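# Load sample tube and matching water blank into centrifuge

## Task

Take the sample tube marked with an orange dot on its cap from its rack on the shelved bench by the door, and set it fully seated in the middle hole of one adapter in the centrifuge rotor. Find the water blank whose cap number (its volume in mL) equals the sample's volume among the racks on the shelved bench by the window, and set it fully seated in the middle hole of the adapter directly opposite. When finished, every rotor bucket must hang vertically, each rack must still be on its own bench, no tube may ever have touched the floor, and the robot must have released everything, moved away, and be upright and not tilted. Anything that stays in place only because the robot holds it does not count.

## Robot and tools

ROBOT. A Hello Robot Stretch 3 with one arm. The base has two drive wheels, measures 0.33 m long by 0.34 m wide, and cannot move sideways. It turns on the spot about a point midway between the wheels, 0.05 m behind its front edge. A lift rides up and down a mast, and the arm reaches out to the robot's right side, so to shift the gripper forward or back you drive the base. Stowed (arm in, wrist folded), the wrist pokes about 0.06 m beyond the right side and a spin sweeps a 0.28 m radius; an unfolded, level wrist reaches past that circle. The base is fast (0.30 m/s, 1.9 rad/s) only with lift_m under 0.30, arm_m under 0.03 and wrist_yaw_rad over 2.54; otherwise it is capped at 0.10 m/s and 0.63 rad/s.

CAMERAS. head_camera (896x504) and nav_camera (672x504, fisheye) are on the head and aim with head_pan_rad and head_tilt_rad. wrist_camera (644x364) rides on the gripper.

FRAMES. The base frame sits on the floor between the drive wheels: x forward, y left, z up. The odometry frame is the base frame where the scene began. hand_pose is reported in the base frame, at the point where closed fingertips meet.

execute_actions takes actions, a list run in order. Each action may contain robot, steps (integer 1 to 450 control steps, 30 per second) and until (only together with steps). An action with only steps just waits. robot holds one command, a stop ({"stop": true}, which brakes everything and clears the queue), or a queue: a list of up to 8 commands and {"pause_s": s} waits (s up to 15 seconds), each starting after the previous one finishes done. A command may contain:
- base: exactly one key. translate_m is a straight-line offset in metres from wherever the base is when that command begins, forward positive, magnitude up to 1. rotate_rad is an on-the-spot turn offset in radians from the current heading, counter-clockwise (left) positive, magnitude up to 3.2.
- joints: a single object mapping joint names to absolute targets; joints left out keep their current goals. lift_m 0 to 1.1 m (arm height); arm_m 0 to 0.52 m (extension); wrist_yaw_rad -1.345 to 4.42 (0 along the arm, positive toward the front, 3.0 folded over the base); wrist_pitch_rad -1.57 to 0.451 (0 level, negative tips fingers down); wrist_roll_rad -2.911 to 2.911 (0 fingers side by side); gripper_m -0.089 to 0.179 (larger is wider; the real fingertip gap is about 0.007 m smaller when almost shut, 0.025 m smaller when fully open, zero below 0.007); head_pan_rad -3.953 to 1.73 (0 forward, positive left, -1.57 along the arm); head_tilt_rad -1.53 to 0.419 (negative down).
- contact_limits: {"arm_m": effort percent 1 to 100}, the motor effort at which that arm motion halts; lower is gentler, too low stops immediately. It lasts until arm_m's next command.
Base and joint motions in one command start together and keep running across later actions. A new command takes over immediately and discards the rest of an older queue. One bad value rejects the whole call.

until ends an action early. {"robot": {"status": "ended"}} fires when nothing reads moving and no queue runs. Fields such as lift_m, lift_m_goal, lift_m_status, base_status, queue, queue_left, refusals, translate_m, x, y, heading take [op, value] with =, !=, <, <=, >, >=, or a status word. {"any": {"status": "ended"}} fires when any one motion or the queue finishes.

zoom_image: camera (head_camera, nav_camera or wrist_camera) and region [x0, y0, x1, y1] in pixels of that camera's latest full picture, top-left origin, at most 504 by 504.

finished_scene: scene is the current scene's number. It cannot be undone; make sure every motion has ended and the task holds before calling it, since anything still moving is braked afterward.

RESULTS. base_status shows progress in brackets (distance so far of goal, from wheel counts). joint_goals, joint_status, measured_speeds (units per second), refusals/queue/queue_left. Status words: moving, done (within tolerance), off_target (blocked, may still push), contact_stop (lift or arm pressed something and went slack), time_out, stopped, not_commanded, torque_fault (a wrist servo overloaded and is limp for 10 s). Lines starting refused:, dropped: or replaced: explain rejected goals, abandoned queue items, or how a superseded motion ended. robot.on_its_own reports goals the robot changed itself, slack or switched-off joints, motors straining at rest, and base lean. lidar_m: 12 distances in 30 degree sectors, first straight ahead, counter-clockwise, plane 0.17 m up. wrist_depth_mm and head_depth_mm: 7x7 grids of median depths. base_odometry, turned_by_wheels, turned_by_imu, base_tilt (degrees, forward/right positive, a few degrees of fixed bias), motor_effort in percent with peak in brackets.

GRIPPING. Close to a value below the object's width to grasp; open at least 0.02 above the touching value to release. Neither the reading nor done proves you hold anything; check the cameras. Over-squeezing trips a stall guard and may let things slip.

SAFETY. Fold or unfold the wrist only with lift_m between 0.32 and 0.95, wrist_pitch_rad -0.4 and roll near 0; once folded, the lift may go down to 0.25. With wrist_yaw_rad under -0.4 keep pitch at -0.5 or lower. Pushing on something rigid with the gripper above about 0.45 m can tip the robot before contact stop; never push twice after a contact_stop, and do not drive while gripping or hooking fixed things. If it snags or leans, reverse the last move in small steps, free the gripper, and drop lift_m near 0.2 if needed. Avoid dropping, slamming or hard pushing, keep tubes off the floor, and note that loose objects may be nudged occasionally. The simulation keeps running while you think.

Each tool is called as a command line: name --argument value for each argument, lists and objects as JSON in quotes; but a table of rows of numbers goes row by row, as --pt "numbers of a row", without its own name.

## Session

execute_actions --actions '[]'

Scene clock: 0.00 s.
robot.base_odometry: x=+0.000 y=+0.000 heading=+0.000 (m, m, rad; robot's odometry frame)
robot.turned_by_wheels: +0.000 (rad since the last result)
robot.turned_by_imu: +0.000 (rad since the last result)
robot.base_tilt: forward=-1.3 right=+0.7 (deg)
robot.lidar_m: 2.08 1.58 1.40 1.40 1.66 1.39 1.62 1.65 1.03 1.04 2.09 1.95
robot.head_depth_mm: 2029 2455 2436 2474 2447 2425 2304 / 1779 2527 2531 2553 2473 2494 2290 / 1887 2592 2619 2597 2553 2585 2263 / 1809 2741 2702 2702 2628 2704 2245 / 1912 2835 2815 2811 2832 2769 2141 / 2130 2874 2903 2931 2926 2870 2198 / 2137 2927 2986 3036 3042 3033 2201
robot.base_status: not_commanded
robot.joint_positions: lift_m=+0.385 arm_m=+0.000 wrist_yaw_rad=+2.964 wrist_pitch_rad=-0.636 wrist_roll_rad=-0.011 gripper_m=+0.037 head_pan_rad=-0.006 head_tilt_rad=+0.001
robot.joint_goals: lift_m=+0.385 arm_m=+0.000 wrist_yaw_rad=+2.964 wrist_pitch_rad=-0.636 wrist_roll_rad=-0.011 gripper_m=+0.037 head_pan_rad=-0.006 head_tilt_rad=+0.001
robot.joint_status: lift_m=not_commanded arm_m=not_commanded wrist_yaw_rad=not_commanded wrist_pitch_rad=not_commanded wrist_roll_rad=not_commanded gripper_m=not_commanded head_pan_rad=not_commanded head_tilt_rad=not_commanded
robot.measured_speeds: translate_m=+0.000 rotate_rad=+0.000 lift_m=+0.000 arm_m=+0.000 wrist_yaw_rad=+0.000 wrist_pitch_rad=+0.000 wrist_roll_rad=+0.000 head_pan_rad=+0.000 head_tilt_rad=+0.000
robot: refusals=0 queue=idle queue_left=0
robot.motor_effort: left_wheel=+0 right_wheel=+0 lift_m=+23 arm_m=-1 wrist_yaw_rad=+0 wrist_pitch_rad=+4 wrist_roll_rad=+0 gripper_m=+0 head_pan_rad=+0 head_tilt_rad=+1 (%)
robot.hand_pose: x=+0.0127 y=+0.0438 z=+0.3526 quat_wxyz=(+0.279, +0.685, +0.162, +0.653) (m; robot's base frame)
robot.wrist_depth_mm: - - - - - - - / - - - - - 991 960 / 885 866 858 851 823 820 816 / 747 737 732 714 705 693 689 / 641 632 636 617 629 611 596 / 572 555 - 570 - 534 532 / 511 - - - 477 480 474
pictures: head_camera (sideways: a quarter turn clockwise sets it upright), nav_camera (sideways: a quarter turn counterclockwise sets it upright), wrist_camera
Images, in order (width x height): head_camera 896x504, nav_camera 672x504, wrist_camera 644x364.

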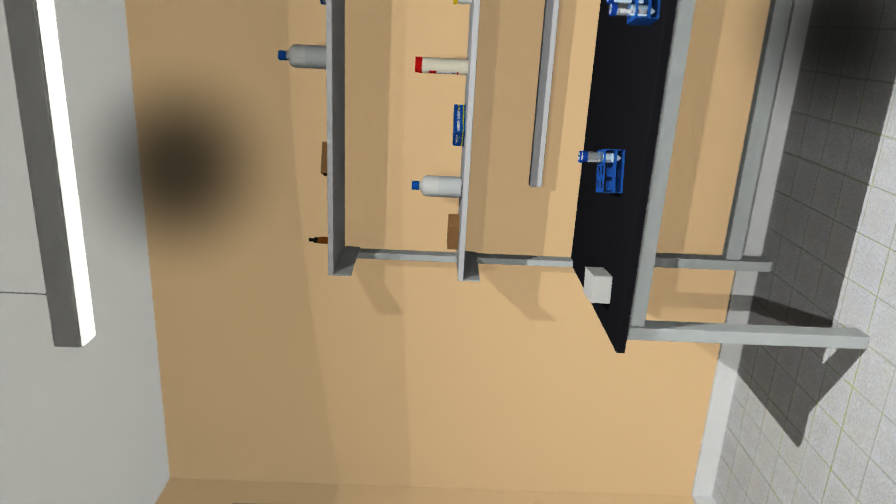

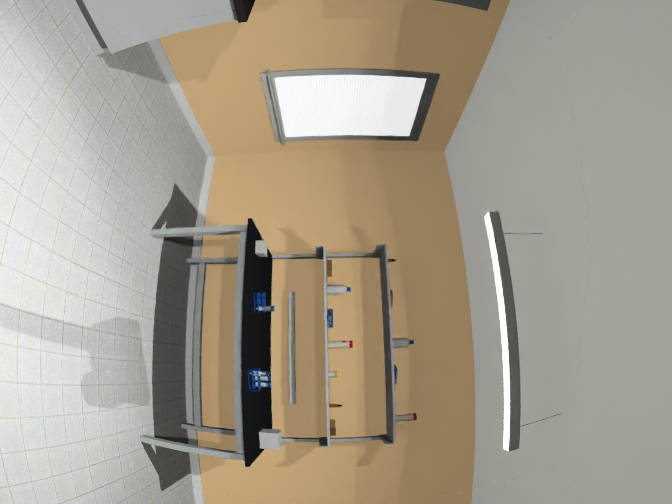

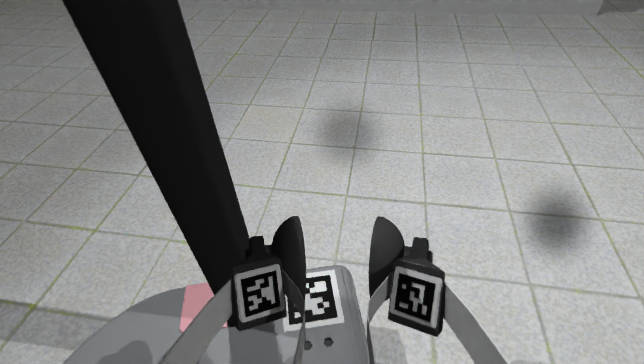

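execute_actions --actions '[{"robot":{"joints":{"head_pan_rad":1.4,"head_tilt_rad":-0.4}},"steps":100,"until":{"robot":{"status":"ended"}}}]'

execute_actions --actions '[{"robot":{"joints":{"head_pan_rad":-1.5}},"steps":150,"until":{"robot":{"status":"ended"}}}]'

execute_actions --actions '[{"robot":{"joints":{"head_pan_rad":-3.0}},"steps":150,"until":{"robot":{"status":"ended"}}}]'

Scene clock: 8.77 s.
robot.base_odometry: x=+0.000 y=+0.000 heading=+0.000 (m, m, rad; robot's odometry frame)
robot.turned_by_wheels: +0.000 (rad since the last result)
robot.turned_by_imu: +0.001 (rad since the last result)
robot.base_tilt: forward=-1.2 right=+0.6 (deg)
robot.lidar_m: 2.08 1.58 1.40 1.40 1.67 1.40 1.61 1.65 1.04 1.04 2.09 1.95
robot.head_depth_mm: 1380 1764 1687 1407 1534 1652 1428 / 1409 1802 1601 1438 1561 1697 1421 / 1429 1825 1584 1461 1591 1685 1410 / 1451 1853 1614 1499 1622 1730 1417 / 1465 1876 1834 1520 1660 1709 1403 / 1502 1909 1880 1547 1702 1704 1397 / 1520 1961 1701 1586 1733 1699 1388
robot.base_status: not_commanded
robot.joint_positions: lift_m=+0.385 arm_m=+0.000 wrist_yaw_rad=+2.964 wrist_pitch_rad=-0.636 wrist_roll_rad=-0.011 gripper_m=+0.037 head_pan_rad=+1.393 head_tilt_rad=-0.395
robot.joint_goals: lift_m=+0.385 arm_m=+0.000 wrist_yaw_rad=+2.964 wrist_pitch_rad=-0.636 wrist_roll_rad=-0.011 gripper_m=+0.037 head_pan_rad=+1.400 head_tilt_rad=-0.400
robot.joint_status: lift_m=not_commanded arm_m=not_commanded wrist_yaw_rad=not_commanded wrist_pitch_rad=not_commanded wrist_roll_rad=not_commanded gripper_m=not_commanded head_pan_rad=done head_tilt_rad=done
robot.measured_speeds: translate_m=+0.000 rotate_rad=+0.000 lift_m=+0.000 arm_m=+0.000 wrist_yaw_rad=+0.000 wrist_pitch_rad=+0.000 wrist_roll_rad=+0.000 head_pan_rad=+0.000 head_tilt_rad=+0.000
robot: refusals=0 queue=done queue_left=0
robot.motor_effort: left_wheel=+0(0) right_wheel=+1(1) lift_m=+23(23) arm_m=-1(0) wrist_yaw_rad=+0(0) wrist_pitch_rad=+4(4) wrist_roll_rad=+0(0) gripper_m=+0(0) head_pan_rad=+3(35) head_tilt_rad=-1(19) (%)
robot.hand_pose: x=+0.0127 y=+0.0438 z=+0.3526 quat_wxyz=(+0.279, +0.685, +0.162, +0.653) (m; robot's base frame)
robot.wrist_depth_mm: - - - - - - - / - - - - - - 958 / 879 879 863 841 825 833 811 / 736 742 723 710 707 699 684 / 642 639 639 619 629 608 599 / 567 568 - 575 - 538 536 / 506 - - - 478 482 480
pictures: head_camera (sideways: a quarter turn clockwise sets it upright), nav_camera (sideways: a quarter turn counterclockwise sets it upright), wrist_camera
camera_calibration (this result's frames):
head_camera: T_world_to_cam=[[-0.02244, -0.409476, -0.912045, 1.2057], [-0.990497, 0.132923, -0.0353075, 0.0577183], [0.135689, 0.902586, -0.408568, 0.491912], [0, 0, 0, 1]] pos_world=[0.0174785, 0.0420401, 1.30267]
nav_camera: T_world_to_cam=[[0.0643132, 0.375606, 0.924545, -1.16637], [0.987696, -0.156298, -0.00520849, 0.0484935], [0.142548, 0.913505, -0.381037, 0.454977], [0, 0, 0, 1]] pos_world=[-0.0377397, 0.0300529, 1.25198]
wrist_camera: T_world_to_cam=[[0.991998, -0.124297, -0.0221635, 0.0102149], [-0.103363, -0.698703, -0.707906, 0.315321], [0.0725046, 0.704531, -0.705959, 0.383867], [0, 0, 0, 1]] pos_world=[-0.00537264, -0.048861, 0.494438]
Images, in order (width x height): head_camera 896x504, nav_camera 672x504, wrist_camera 644x364.

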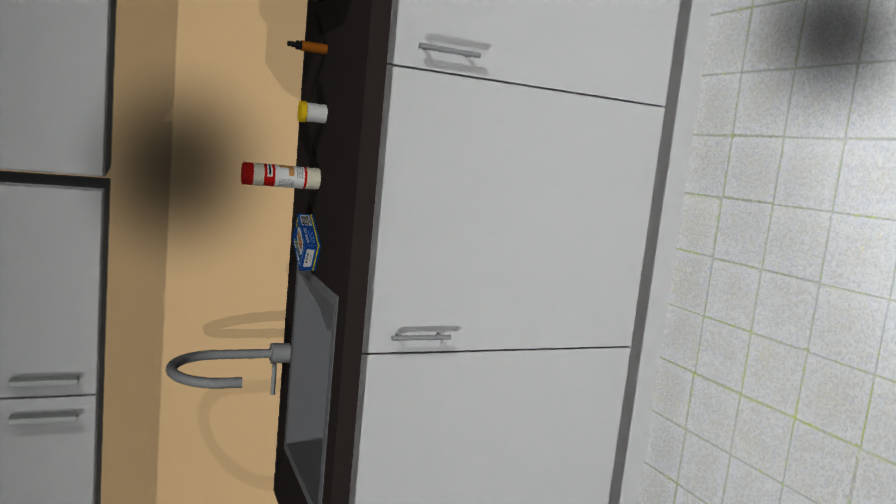

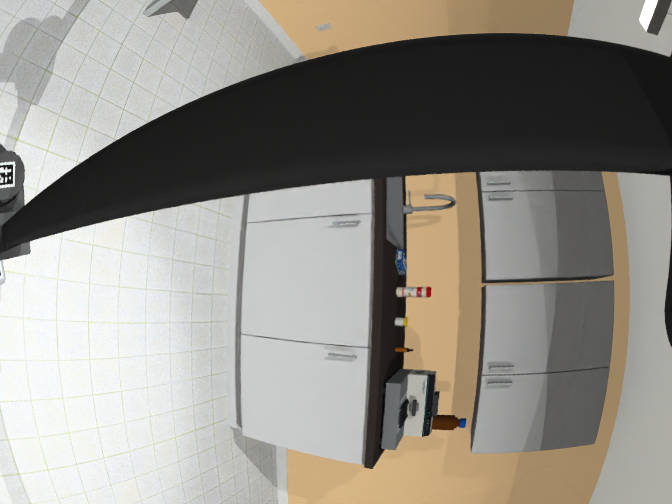

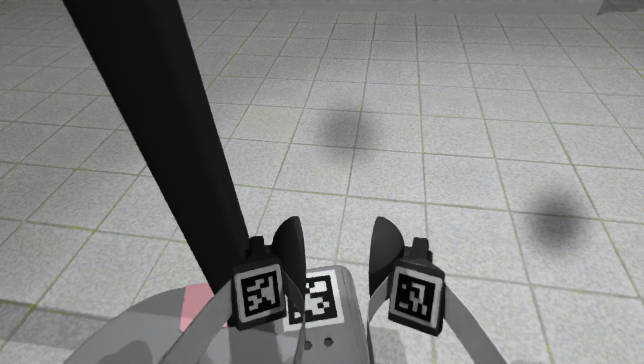

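Scene clock: 10.70 s.
robot.base_odometry: x=+0.000 y=+0.000 heading=+0.000 (m, m, rad; robot's odometry frame)
robot.turned_by_wheels: +0.000 (rad since the last result)
robot.turned_by_imu: +0.000 (rad since the last result)
robot.base_tilt: forward=-1.2 right=+0.7 (deg)
robot.lidar_m: 2.08 1.57 1.39 1.40 1.66 1.39 1.62 1.65 1.03 1.04 2.09 1.95
robot.head_depth_mm: 1449 1425 1509 1380 1113 1182 1301 / 1513 1588 1599 1283 1165 1258 1347 / 1571 1682 1800 1217 1237 1336 1393 / 1644 1753 1901 2030 1351 1421 1411 / 1716 1840 1989 2144 2207 1719 1410 / 1787 1929 2082 2283 2183 1706 1396 / 1880 2020 2208 2401 2179 1710 1398
robot.base_status: not_commanded
robot.joint_positions: lift_m=+0.385 arm_m=+0.000 wrist_yaw_rad=+2.964 wrist_pitch_rad=-0.636 wrist_roll_rad=-0.011 gripper_m=+0.037 head_pan_rad=-1.493 head_tilt_rad=-0.395
robot.joint_goals: lift_m=+0.385 arm_m=+0.000 wrist_yaw_rad=+2.964 wrist_pitch_rad=-0.636 wrist_roll_rad=-0.011 gripper_m=+0.037 head_pan_rad=-1.500 head_tilt_rad=-0.400
robot.joint_status: lift_m=not_commanded arm_m=not_commanded wrist_yaw_rad=not_commanded wrist_pitch_rad=not_commanded wrist_roll_rad=not_commanded gripper_m=not_commanded head_pan_rad=done head_tilt_rad=done
robot.measured_speeds: translate_m=+0.000 rotate_rad=+0.000 lift_m=+0.000 arm_m=+0.000 wrist_yaw_rad=+0.000 wrist_pitch_rad=+0.000 wrist_roll_rad=+0.000 head_pan_rad=+0.000 head_tilt_rad=+0.000
robot: refusals=0 queue=done queue_left=0
robot.motor_effort: left_wheel=+0(0) right_wheel=+0(0) lift_m=+23(23) arm_m=+0(1) wrist_yaw_rad=+0(0) wrist_pitch_rad=+4(3) wrist_roll_rad=+0(0) gripper_m=+0(0) head_pan_rad=-3(36) head_tilt_rad=-1(2) (%)
robot.hand_pose: x=+0.0127 y=+0.0438 z=+0.3526 quat_wxyz=(+0.279, +0.685, +0.162, +0.653) (m; robot's base frame)
robot.wrist_depth_mm: - - - - - - - / - - - - - 986 985 / 896 867 863 845 826 814 801 / 749 746 726 712 705 688 687 / 642 638 648 619 630 603 598 / 562 562 - 569 - 533 528 / 501 - - - 476 479 480
pictures: head_camera (sideways: a quarter turn clockwise sets it upright), nav_camera (sideways: a quarter turn counterclockwise sets it upright), wrist_camera
camera_calibration (this result's frames):
head_camera: T_world_to_cam=[[-0.0820171, 0.402014, -0.911953, 1.20594], [0.991867, 0.122285, -0.0352974, 0.0456127], [0.0973284, -0.907431, -0.408774, 0.492415], [0, 0, 0, 1]] pos_world=[0.00574017, -0.0435514, 1.30266]
nav_camera: T_world_to_cam=[[0.0329311, -0.379857, 0.924459, -1.16607], [-0.995078, -0.0989542, -0.00521326, 0.0605947], [0.0934594, -0.919737, -0.381246, 0.455549], [0, 0, 0, 1]] pos_world=[0.056121, -0.0179583, 1.25198]
wrist_camera: T_world_to_cam=[[0.991998, -0.124297, -0.0221637, 0.0102149], [-0.103364, -0.698703, -0.707906, 0.315321], [0.0725046, 0.704531, -0.705959, 0.383867], [0, 0, 0, 1]] pos_world=[-0.00537263, -0.048861, 0.494438]
Images, in order (width x height): head_camera 896x504, nav_camera 672x504, wrist_camera 644x364.

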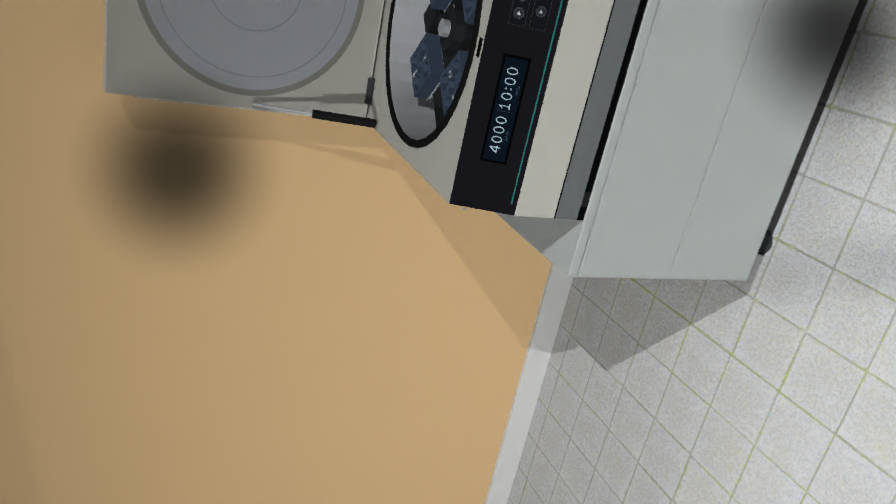

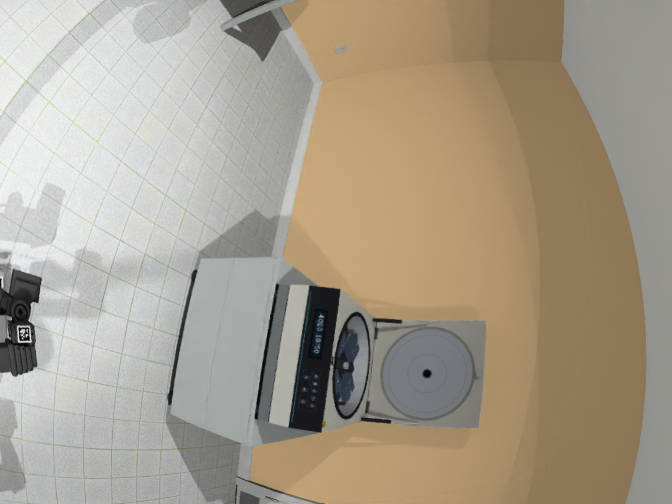

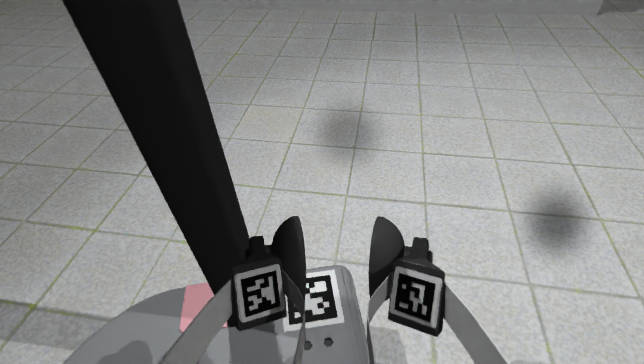

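Scene clock: 12.03 s.
robot.base_odometry: x=+0.000 y=+0.000 heading=+0.000 (m, m, rad; robot's odometry frame)
robot.turned_by_wheels: +0.000 (rad since the last result)
robot.turned_by_imu: +0.000 (rad since the last result)
robot.base_tilt: forward=-1.3 right=+0.6 (deg)
robot.lidar_m: 2.08 1.57 1.40 1.40 1.67 1.39 1.61 1.65 1.03 1.04 2.09 1.95
robot.head_depth_mm: 1802 1907 1965 1434 2137 1740 1414 / 1882 1995 2053 1615 2217 1732 1415 / 1943 2081 2147 2327 2227 1727 1415 / 2082 2177 2219 2538 2226 1726 1405 / 2178 2334 2472 1825 2045 1715 1406 / 2260 2370 2580 2771 2203 1704 1394 / 2092 2213 2327 2457 2179 1707 1394
robot.base_status: not_commanded
robot.joint_positions: lift_m=+0.385 arm_m=+0.000 wrist_yaw_rad=+2.964 wrist_pitch_rad=-0.636 wrist_roll_rad=-0.011 gripper_m=+0.037 head_pan_rad=-2.993 head_tilt_rad=-0.395
robot.joint_goals: lift_m=+0.385 arm_m=+0.000 wrist_yaw_rad=+2.964 wrist_pitch_rad=-0.636 wrist_roll_rad=-0.011 gripper_m=+0.037 head_pan_rad=-3.000 head_tilt_rad=-0.400
robot.joint_status: lift_m=not_commanded arm_m=not_commanded wrist_yaw_rad=not_commanded wrist_pitch_rad=not_commanded wrist_roll_rad=not_commanded gripper_m=not_commanded head_pan_rad=done head_tilt_rad=done
robot.measured_speeds: translate_m=+0.000 rotate_rad=+0.000 lift_m=+0.000 arm_m=+0.000 wrist_yaw_rad=+0.000 wrist_pitch_rad=+0.000 wrist_roll_rad=+0.000 head_pan_rad=+0.000 head_tilt_rad=+0.000
robot: refusals=0 queue=done queue_left=0
robot.motor_effort: left_wheel=+1(0) right_wheel=+0(0) lift_m=+23(23) arm_m=+0(0) wrist_yaw_rad=+0(0) wrist_pitch_rad=+4(4) wrist_roll_rad=+0(0) gripper_m=+1(0) head_pan_rad=-3(38) head_tilt_rad=-1(2) (%)
robot.hand_pose: x=+0.0127 y=+0.0438 z=+0.3526 quat_wxyz=(+0.279, +0.685, +0.162, +0.653) (m; robot's base frame)
robot.wrist_depth_mm: - - - - - - - / - - - - - 998 965 / 896 867 841 840 833 819 807 / 743 731 726 717 710 699 687 / 640 633 643 618 627 608 594 / 566 563 - 572 - 528 529 / 505 - - - 477 484 472
pictures: head_camera (sideways: a quarter turn clockwise sets it upright), nav_camera (sideways: a quarter turn counterclockwise sets it upright), wrist_camera
camera_calibration (this result's frames):
head_camera: T_world_to_cam=[[0.395226, 0.110251, -0.911943, 1.20302], [0.19214, -0.980733, -0.0352964, 0.0504898], [-0.898264, -0.161271, -0.408795, 0.498515], [0, 0, 0, 1]] pos_world=[-0.0373677, -0.00272169, 1.30266]
nav_camera: T_world_to_cam=[[-0.376597, -0.0597211, 0.92445, -1.16356], [-0.169094, 0.985586, -0.00521374, 0.0555568], [-0.910814, -0.158282, -0.381267, 0.461703], [0, 0, 0, 1]] pos_world=[-0.0082739, -0.0511658, 1.25198]
wrist_camera: T_world_to_cam=[[0.991998, -0.124297, -0.0221636, 0.0102149], [-0.103363, -0.698703, -0.707905, 0.315321], [0.0725045, 0.704531, -0.705959, 0.383867], [0, 0, 0, 1]] pos_world=[-0.00537265, -0.048861, 0.494438]
Images, in order (width x height): head_camera 896x504, nav_camera 672x504, wrist_camera 644x364.

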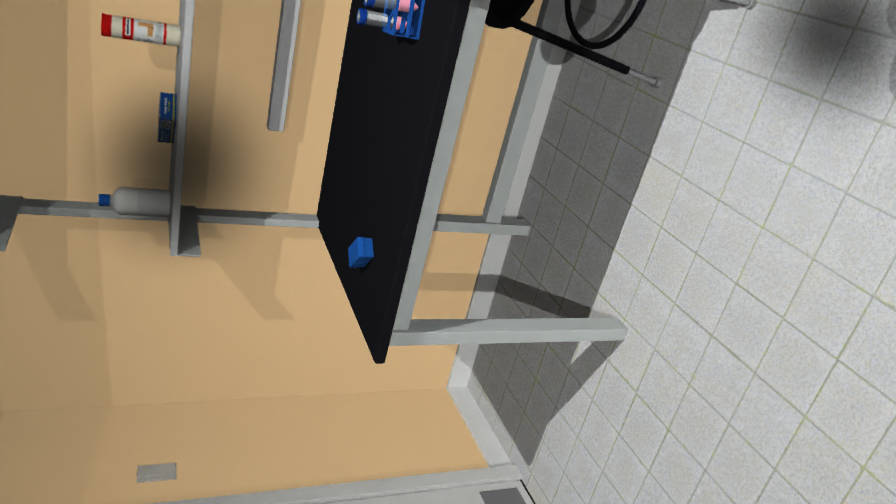

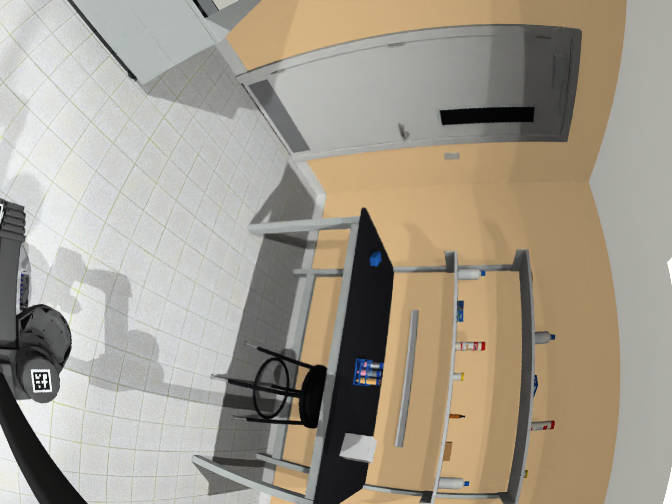

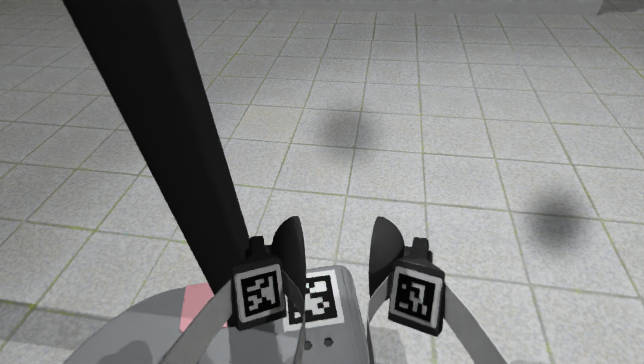

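execute_actions --actions '[{"robot":[{"joints":{"lift_m":0.25,"head_pan_rad":0,"head_tilt_rad":-0.6}},{"base":{"rotate_rad":3.1}},{"base":{"translate_m":0.7}}],"steps":450,"until":{"robot":{"status":"ended"}}}]'

Scene clock: 30.67 s.
robot.base_odometry: x=-0.699 y=+0.029 heading=+3.100 (m, m, rad; robot's odometry frame)
robot.turned_by_wheels: +3.100 (rad since the last result)
robot.turned_by_imu: +3.111 (rad since the last result)
robot.base_tilt: forward=-1.1 right=+0.8 (deg)
robot.lidar_m: 0.92 1.02 1.54 0.95 0.99 2.58 2.77 1.83 1.58 1.58 0.91 0.73
robot.head_depth_mm: 1169 1252 1256 880 804 1433 1232 / 1203 1286 1243 896 837 1426 1248 / 1236 1343 1237 917 1620 1427 1243 / 1274 1367 1225 909 1666 1459 1249 / 1312 1449 1219 907 1701 1445 1243 / 1341 1480 1211 930 1742 1444 1237 / 1316 1563 1204 955 1736 1445 1228
robot.base_status: done (translate_m +0.7000 of +0.7000)
robot.joint_positions: lift_m=+0.251 arm_m=+0.000 wrist_yaw_rad=+2.964 wrist_pitch_rad=-0.636 wrist_roll_rad=-0.011 gripper_m=+0.037 head_pan_rad=-0.007 head_tilt_rad=-0.593
robot.joint_goals: lift_m=+0.250 arm_m=+0.000 wrist_yaw_rad=+2.964 wrist_pitch_rad=-0.636 wrist_roll_rad=-0.011 gripper_m=+0.037 head_pan_rad=+0.000 head_tilt_rad=-0.600
robot.joint_status: lift_m=done arm_m=not_commanded wrist_yaw_rad=not_commanded wrist_pitch_rad=not_commanded wrist_roll_rad=not_commanded gripper_m=not_commanded head_pan_rad=done head_tilt_rad=done
robot.measured_speeds: translate_m=+0.000 rotate_rad=+0.000 lift_m=+0.000 arm_m=+0.000 wrist_yaw_rad=+0.000 wrist_pitch_rad=+0.000 wrist_roll_rad=+0.000 head_pan_rad=+0.000 head_tilt_rad=+0.000
robot: refusals=0 queue=done queue_left=0
robot.motor_effort: left_wheel=-1(10) right_wheel=+2(13) lift_m=+12(22) arm_m=-1(1) wrist_yaw_rad=+0(0) wrist_pitch_rad=+4(3) wrist_roll_rad=+0(0) gripper_m=+0(0) head_pan_rad=+2(34) head_tilt_rad=-2(14) (%)
robot.hand_pose: x=+0.0127 y=+0.0437 z=+0.2176 quat_wxyz=(+0.279, +0.685, +0.162, +0.653) (m; robot's base frame)
robot.wrist_depth_mm: - - 975 966 948 919 889 / 811 - 765 748 735 724 700 / 651 627 626 613 600 594 583 / 551 540 543 539 518 506 506 / 482 - - - 455 441 438 / - - - - - 392 383 / - - - - 348 350 345
pictures: head_camera (sideways: a quarter turn clockwise sets it upright), nav_camera (sideways: a quarter turn counterclockwise sets it upright), wrist_camera
camera_calibration (this result's frames):
head_camera: T_world_to_cam=[[-0.579389, -0.046405, -0.813729, 1.08088], [-0.0437425, 0.998709, -0.0258086, 0.0395687], [0.813877, 0.0206413, -0.580671, 0.711707], [0, 0, 0, 1]] pos_world=[0.0487378, -0.00405004, 1.29383]
nav_camera: T_world_to_cam=[[0.556121, -0.00064383, 0.831101, -1.04749], [0.012695, -0.999876, -0.00926925, 0.0597258], [0.831004, 0.0157056, -0.556044, 0.678496], [0, 0, 0, 1]] pos_world=[0.017941, 0.0483878, 1.2484]
wrist_camera: T_world_to_cam=[[0.991996, -0.124304, -0.0221794, 0.00722455], [-0.1034, -0.698897, -0.707708, 0.21968], [0.0724699, 0.704337, -0.706157, 0.288701], [0, 0, 0, 1]] pos_world=[-0.00537399, -0.048911, 0.359497]
Images, in order (width x height): head_camera 896x504, nav_camera 672x504, wrist_camera 644x364.

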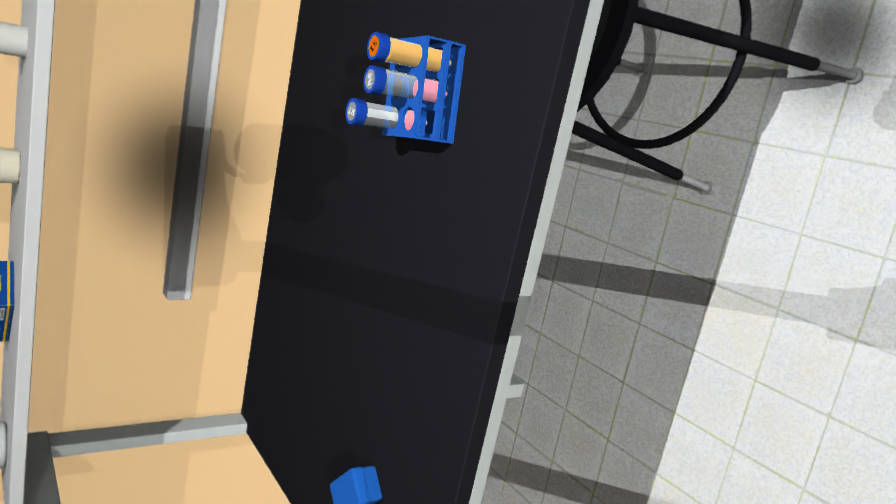

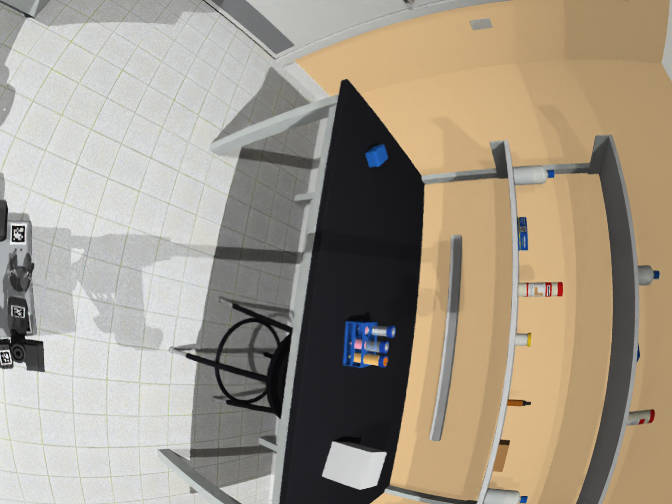

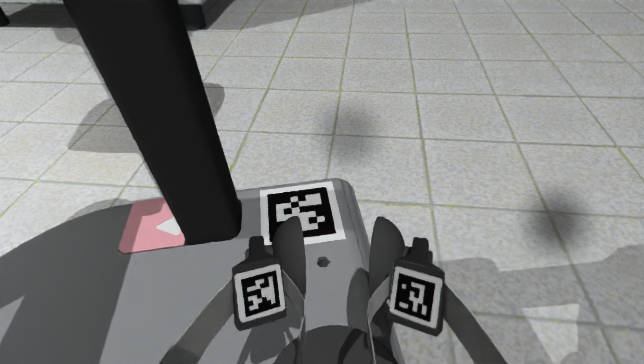

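zoom_image --camera "head_camera" --region '[330,20,480,150]'

Region (330, 20, 480, 150) of head_camera's 896x504 image, scaled by 3.360, with more detail than that image has; it fills the top 437 rows of this view, and the rest is white.

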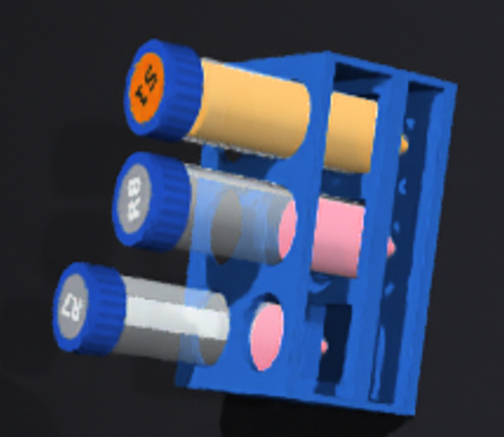

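execute_actions --actions '[{"robot":[{"base":{"translate_m":0.25}},{"base":{"rotate_rad":1.345}},{"base":{"translate_m":-0.1},"joints":{"lift_m":0.9,"head_pan_rad":-1.57,"head_tilt_rad":-0.8}},{"joints":{"wrist_yaw_rad":0,"wrist_pitch_rad":-0.4,"gripper_m":0.1}},{"joints":{"lift_m":1.08,"wrist_pitch_rad":-1.57}},{"joints":{"arm_m":0.2}}],"steps":450,"until":{"robot":{"status":"ended"}}},{"steps":300,"until":{"robot":{"status":"ended"}}}]'

Scene clock: 69.30 s.
robot.base_odometry: x=-0.923 y=+0.136 heading=-1.838 (m, m, rad; robot's odometry frame)
robot.turned_by_wheels: +1.345 (rad since the last result)
robot.turned_by_imu: +1.351 (rad since the last result)
robot.base_tilt: forward=-1.2 right=+0.7 (deg)
robot.lidar_m: 1.58 1.11 1.30 2.82 2.12 1.59 1.54 0.72 0.48 0.48 1.12 0.90
robot.head_depth_mm: 1070 1104 868 718 639 1304 1156 / - - 843 736 653 1278 1155 / - - 797 715 651 1275 1155 / 1000 1090 722 716 649 1302 1149 / 1026 1086 834 709 1396 1300 1149 / 1036 1080 856 710 1402 1292 1149 / 1043 1078 857 709 1396 1294 1147
robot.base_status: done (translate_m -0.1000 of -0.1000)
robot.joint_positions: lift_m=+1.079 arm_m=+0.200 wrist_yaw_rad=+0.000 wrist_pitch_rad=-1.564 wrist_roll_rad=-0.011 gripper_m=+0.100 head_pan_rad=-1.563 head_tilt_rad=-0.790
robot.joint_goals: lift_m=+1.080 arm_m=+0.200 wrist_yaw_rad=+0.000 wrist_pitch_rad=-1.570 wrist_roll_rad=-0.011 gripper_m=+0.100 head_pan_rad=-1.570 head_tilt_rad=-0.800
robot.joint_status: lift_m=done arm_m=done wrist_yaw_rad=done wrist_pitch_rad=done wrist_roll_rad=not_commanded gripper_m=done head_pan_rad=done head_tilt_rad=done
robot.measured_speeds: translate_m=+0.000 rotate_rad=+0.000 lift_m=+0.000 arm_m=+0.000 wrist_yaw_rad=+0.000 wrist_pitch_rad=+0.000 wrist_roll_rad=+0.000 head_pan_rad=+0.000 head_tilt_rad=+0.000
robot: refusals=0 queue=done queue_left=0
robot.motor_effort: left_wheel=-1(11) right_wheel=+2(12) lift_m=+31(35) arm_m=+4(4) wrist_yaw_rad=+0(1) wrist_pitch_rad=-2(6) wrist_roll_rad=+0(0) gripper_m=+0(81) head_pan_rad=-3(37) head_tilt_rad=-3(14) (%)
robot.hand_pose: x=-0.0216 y=-0.3221 z=+0.9618 quat_wxyz=(+0.504, +0.501, -0.498, -0.496) (m; robot's base frame)
robot.wrist_depth_mm: 356 354 350 342 339 335 331 / 365 357 354 349 345 342 337 / - - - 358 350 348 345 / - - - - - - - / - - - - - - - / - - - - - - - / - - - - - - -
pictures: head_camera (sideways: a quarter turn clockwise sets it upright), nav_camera (sideways: a quarter turn counterclockwise sets it upright), wrist_camera
camera_calibration (this result's frames):
head_camera: T_world_to_cam=[[-0.0560002, 0.726574, -0.684802, 0.909643], [0.997932, 0.0623992, -0.0154011, 0.0196598], [0.031541, -0.684248, -0.728567, 0.908854], [0, 0, 0, 1]] pos_world=[0.00265487, -0.040268, 1.28539]
nav_camera: T_world_to_cam=[[0.00864578, -0.707836, 0.706324, -0.88151], [-0.999601, -0.0251127, -0.0129308, 0.0706649], [0.0268905, -0.70593, -0.707771, 0.88077], [0, 0, 0, 1]] pos_world=[0.0545736, -0.000427169, 1.24693]
wrist_camera: T_world_to_cam=[[-0.998371, -0.0134327, -0.0554559, 0.0369839], [-0.0211609, 0.989752, 0.141219, 0.216347], [0.0529907, 0.142162, -0.988424, 1.16433], [0, 0, 0, 1]] pos_world=[-0.0201968, -0.379156, 1.12235]
Images, in order (width x height): head_camera 896x504, nav_camera 672x504, wrist_camera 644x364.

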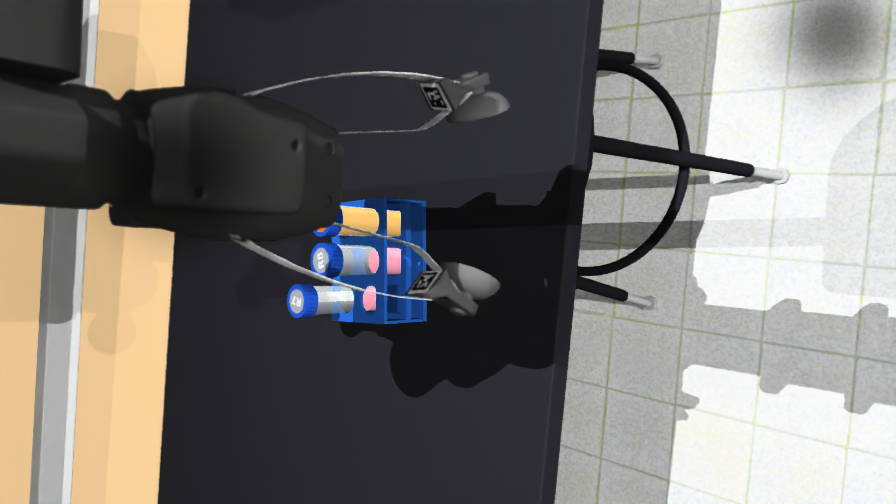

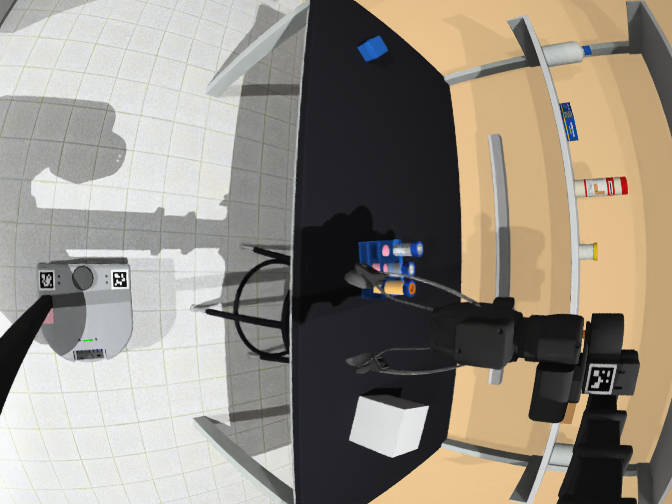

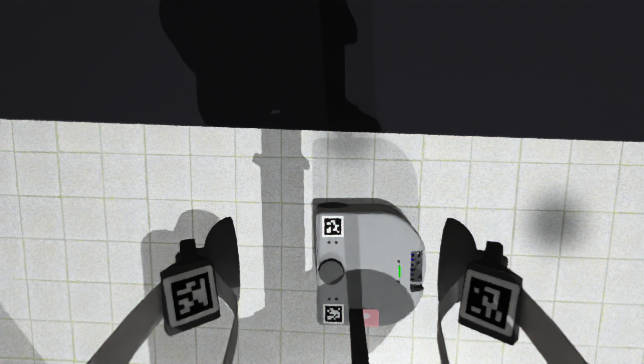

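execute_actions --actions '[{"robot":{"base":{"translate_m":0.028},"joints":{"arm_m":0.45,"wrist_roll_rad":1.57,"gripper_m":0.09}},"steps":300,"until":{"robot":{"status":"ended"}}}]'

Scene clock: 77.10 s.
robot.base_odometry: x=-0.930 y=+0.109 heading=-1.838 (m, m, rad; robot's odometry frame)
robot.turned_by_wheels: +0.000 (rad since the last result)
robot.turned_by_imu: +0.001 (rad since the last result)
robot.base_tilt: forward=-1.2 right=+0.8 (deg)
robot.lidar_m: 1.55 1.09 1.26 3.43 2.16 1.61 1.57 0.74 0.49 0.67 1.12 0.88
robot.head_depth_mm: 997 1100 871 718 638 1297 1153 / 1075 1100 867 718 652 1281 1152 / - 1095 817 714 650 1277 1160 / 1004 1088 742 715 648 1300 1144 / 1028 1088 859 712 1392 1296 1149 / 1040 1080 858 710 1391 1294 1143 / 1045 1077 858 709 1422 1293 1147
robot.base_status: done (translate_m +0.0280 of +0.0280)
robot.joint_positions: lift_m=+1.079 arm_m=+0.450 wrist_yaw_rad=+0.000 wrist_pitch_rad=-1.564 wrist_roll_rad=+1.564 gripper_m=+0.090 head_pan_rad=-1.563 head_tilt_rad=-0.790
robot.joint_goals: lift_m=+1.080 arm_m=+0.450 wrist_yaw_rad=+0.000 wrist_pitch_rad=-1.570 wrist_roll_rad=+1.570 gripper_m=+0.090 head_pan_rad=-1.570 head_tilt_rad=-0.800
robot.joint_status: lift_m=done arm_m=done wrist_yaw_rad=done wrist_pitch_rad=done wrist_roll_rad=done gripper_m=done head_pan_rad=done head_tilt_rad=done
robot.measured_speeds: translate_m=+0.000 rotate_rad=+0.000 lift_m=+0.000 arm_m=+0.000 wrist_yaw_rad=+0.000 wrist_pitch_rad=+0.000 wrist_roll_rad=+0.000 head_pan_rad=+0.000 head_tilt_rad=+0.000
robot: refusals=0 queue=done queue_left=0
robot.motor_effort: left_wheel=-1(4) right_wheel=+2(9) lift_m=+31(31) arm_m=+4(4) wrist_yaw_rad=+0(0) wrist_pitch_rad=-2(2) wrist_roll_rad=+2(4) gripper_m=+0(50) head_pan_rad=-4(3) head_tilt_rad=-3(2) (%)
robot.hand_pose: x=-0.0215 y=-0.5718 z=+0.9618 quat_wxyz=(+0.002, +0.002, -0.709, -0.705) (m; robot's base frame)
robot.wrist_depth_mm: 360 354 346 341 335 327 - / 365 363 357 350 340 336 - / 374 369 360 355 349 341 - / 384 376 366 302 359 353 - / 393 387 375 307 367 359 - / 401 397 317 317 376 - - / 410 406 394 388 382 379 -
pictures: head_camera (sideways: a quarter turn clockwise sets it upright), nav_camera (sideways: a quarter turn counterclockwise sets it upright), wrist_camera
camera_calibration (this result's frames):
head_camera: T_world_to_cam=[[-0.0559304, 0.72658, -0.684802, 0.909643], [0.997938, 0.0623033, -0.0154011, 0.0196597], [0.0314753, -0.684252, -0.728566, 0.908855], [0, 0, 0, 1]] pos_world=[0.002651, -0.0402677, 1.28539]
nav_camera: T_world_to_cam=[[0.00857776, -0.707837, 0.706324, -0.881509], [-0.999603, -0.0250166, -0.0129308, 0.0706649], [0.0268227, -0.705933, -0.70777, 0.88077], [0, 0, 0, 1]] pos_world=[0.0545736, -0.000431833, 1.24693]
wrist_camera: T_world_to_cam=[[-0.00859883, 0.998047, -0.0618798, 0.639614], [0.989154, 0.0175638, 0.145831, -0.0750887], [0.146633, -0.0599546, -0.987372, 1.08525], [0, 0, 0, 1]] pos_world=[-0.0793594, -0.57198, 1.12208]
Images, in order (width x height): head_camera 896x504, nav_camera 672x504, wrist_camera 644x364.

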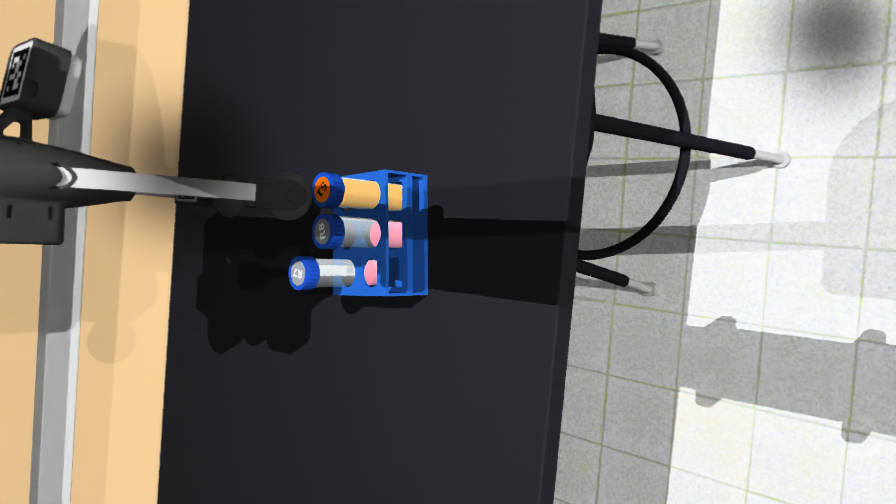

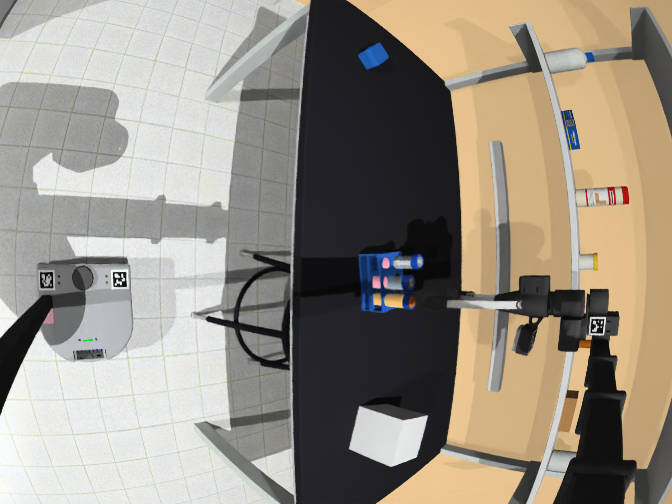

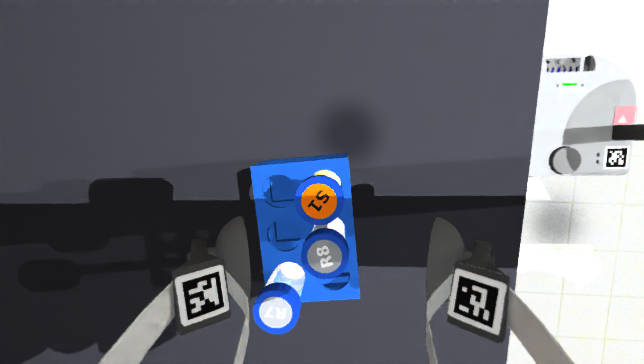

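execute_actions --actions '[{"robot":[{"base":{"translate_m":-0.011},"joints":{"arm_m":0.467,"gripper_m":0.08}},{"joints":{"lift_m":1.02}}],"steps":300,"until":{"robot":{"status":"ended"}}}]'

Scene clock: 87.20 s.
robot.base_odometry: x=-0.927 y=+0.120 heading=-1.838 (m, m, rad; robot's odometry frame)
robot.turned_by_wheels: +0.000 (rad since the last result)
robot.turned_by_imu: +0.001 (rad since the last result)
robot.base_tilt: forward=-1.3 right=+0.8 (deg)
robot.lidar_m: 1.56 1.09 1.28 3.43 2.14 1.61 1.56 0.73 0.49 0.68 1.12 0.89
robot.head_depth_mm: 996 1106 872 719 639 1301 1156 / 973 1076 868 717 654 1279 1155 / - 1057 841 715 650 1279 1153 / 1003 1093 744 713 649 1297 1148 / 1027 1087 861 711 1399 1296 1152 / 1036 1086 857 711 1395 1296 1145 / 1044 1074 854 706 1422 1288 1148
robot.base_status: done (translate_m -0.0110 of -0.0110)
robot.joint_positions: lift_m=+1.021 arm_m=+0.467 wrist_yaw_rad=+0.000 wrist_pitch_rad=-1.564 wrist_roll_rad=+1.564 gripper_m=+0.080 head_pan_rad=-1.563 head_tilt_rad=-0.790
robot.joint_goals: lift_m=+1.020 arm_m=+0.467 wrist_yaw_rad=+0.000 wrist_pitch_rad=-1.570 wrist_roll_rad=+1.570 gripper_m=+0.080 head_pan_rad=-1.570 head_tilt_rad=-0.800
robot.joint_status: lift_m=done arm_m=done wrist_yaw_rad=done wrist_pitch_rad=done wrist_roll_rad=done gripper_m=done head_pan_rad=done head_tilt_rad=done
robot.measured_speeds: translate_m=+0.000 rotate_rad=+0.000 lift_m=+0.000 arm_m=+0.000 wrist_yaw_rad=+0.000 wrist_pitch_rad=+0.000 wrist_roll_rad=+0.000 head_pan_rad=+0.000 head_tilt_rad=+0.000
robot: refusals=0 queue=done queue_left=0
robot.motor_effort: left_wheel=-1(6) right_wheel=+2(5) lift_m=+12(27) arm_m=+3(5) wrist_yaw_rad=+0(0) wrist_pitch_rad=-2(2) wrist_roll_rad=+2(2) gripper_m=+0(48) head_pan_rad=-3(3) head_tilt_rad=-3(3) (%)
robot.hand_pose: x=-0.0215 y=-0.5888 z=+0.9029 quat_wxyz=(+0.002, +0.002, -0.709, -0.705) (m; robot's base frame)
robot.wrist_depth_mm: 298 297 288 284 278 275 272 / 308 301 295 291 286 282 278 / 313 309 302 297 292 288 283 / 321 314 309 268 296 291 291 / 326 324 314 186 302 299 - / 337 329 - 252 311 306 - / 345 340 333 260 317 314 -
pictures: head_camera (sideways: a quarter turn clockwise sets it upright), nav_camera (sideways: a quarter turn counterclockwise sets it upright), wrist_camera
camera_calibration (this result's frames):
head_camera: T_world_to_cam=[[-0.0559304, 0.72658, -0.684802, 0.909643], [0.997938, 0.0623033, -0.0154011, 0.0196597], [0.0314753, -0.684252, -0.728566, 0.908855], [0, 0, 0, 1]] pos_world=[0.002651, -0.0402677, 1.28539]
nav_camera: T_world_to_cam=[[0.00857776, -0.707837, 0.706324, -0.881509], [-0.999603, -0.0250166, -0.0129308, 0.0706649], [0.0268227, -0.705933, -0.70777, 0.88077], [0, 0, 0, 1]] pos_world=[0.0545736, -0.000431839, 1.24693]
wrist_camera: T_world_to_cam=[[-0.00859874, 0.998047, -0.0618798, 0.652935], [0.989154, 0.0175638, 0.145831, -0.066196], [0.146633, -0.0599546, -0.987372, 1.02605], [0, 0, 0, 1]] pos_world=[-0.0793594, -0.588981, 1.06315]
Images, in order (width x height): head_camera 896x504, nav_camera 672x504, wrist_camera 644x364.

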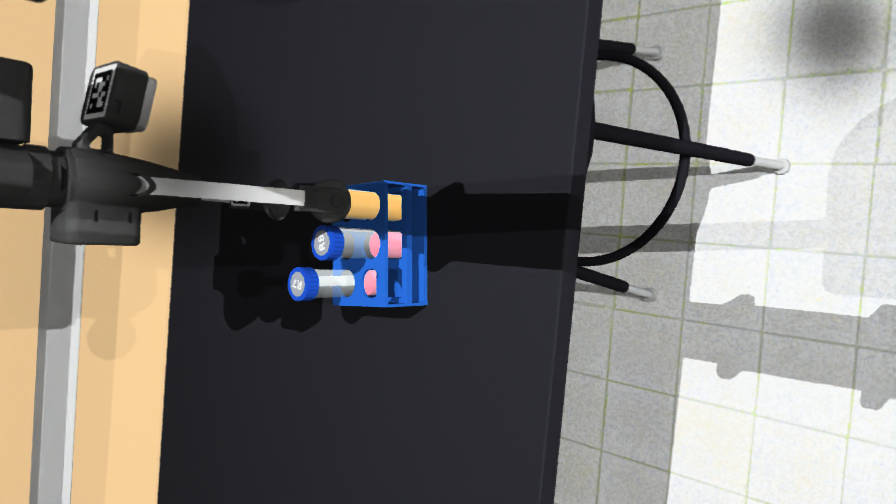

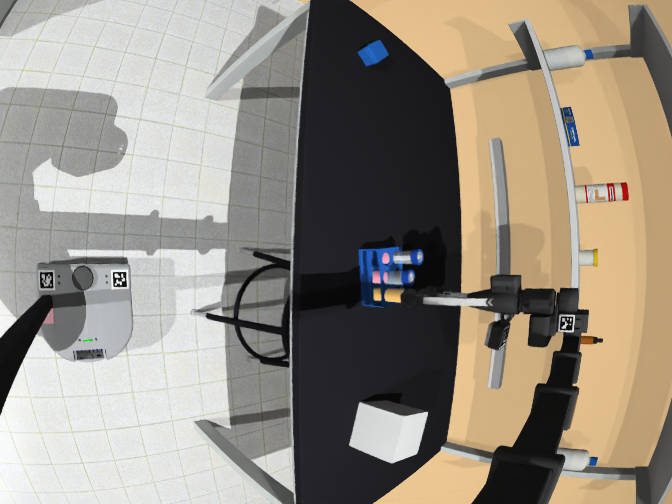

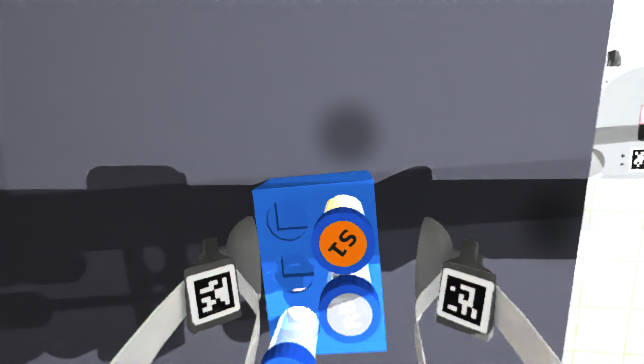

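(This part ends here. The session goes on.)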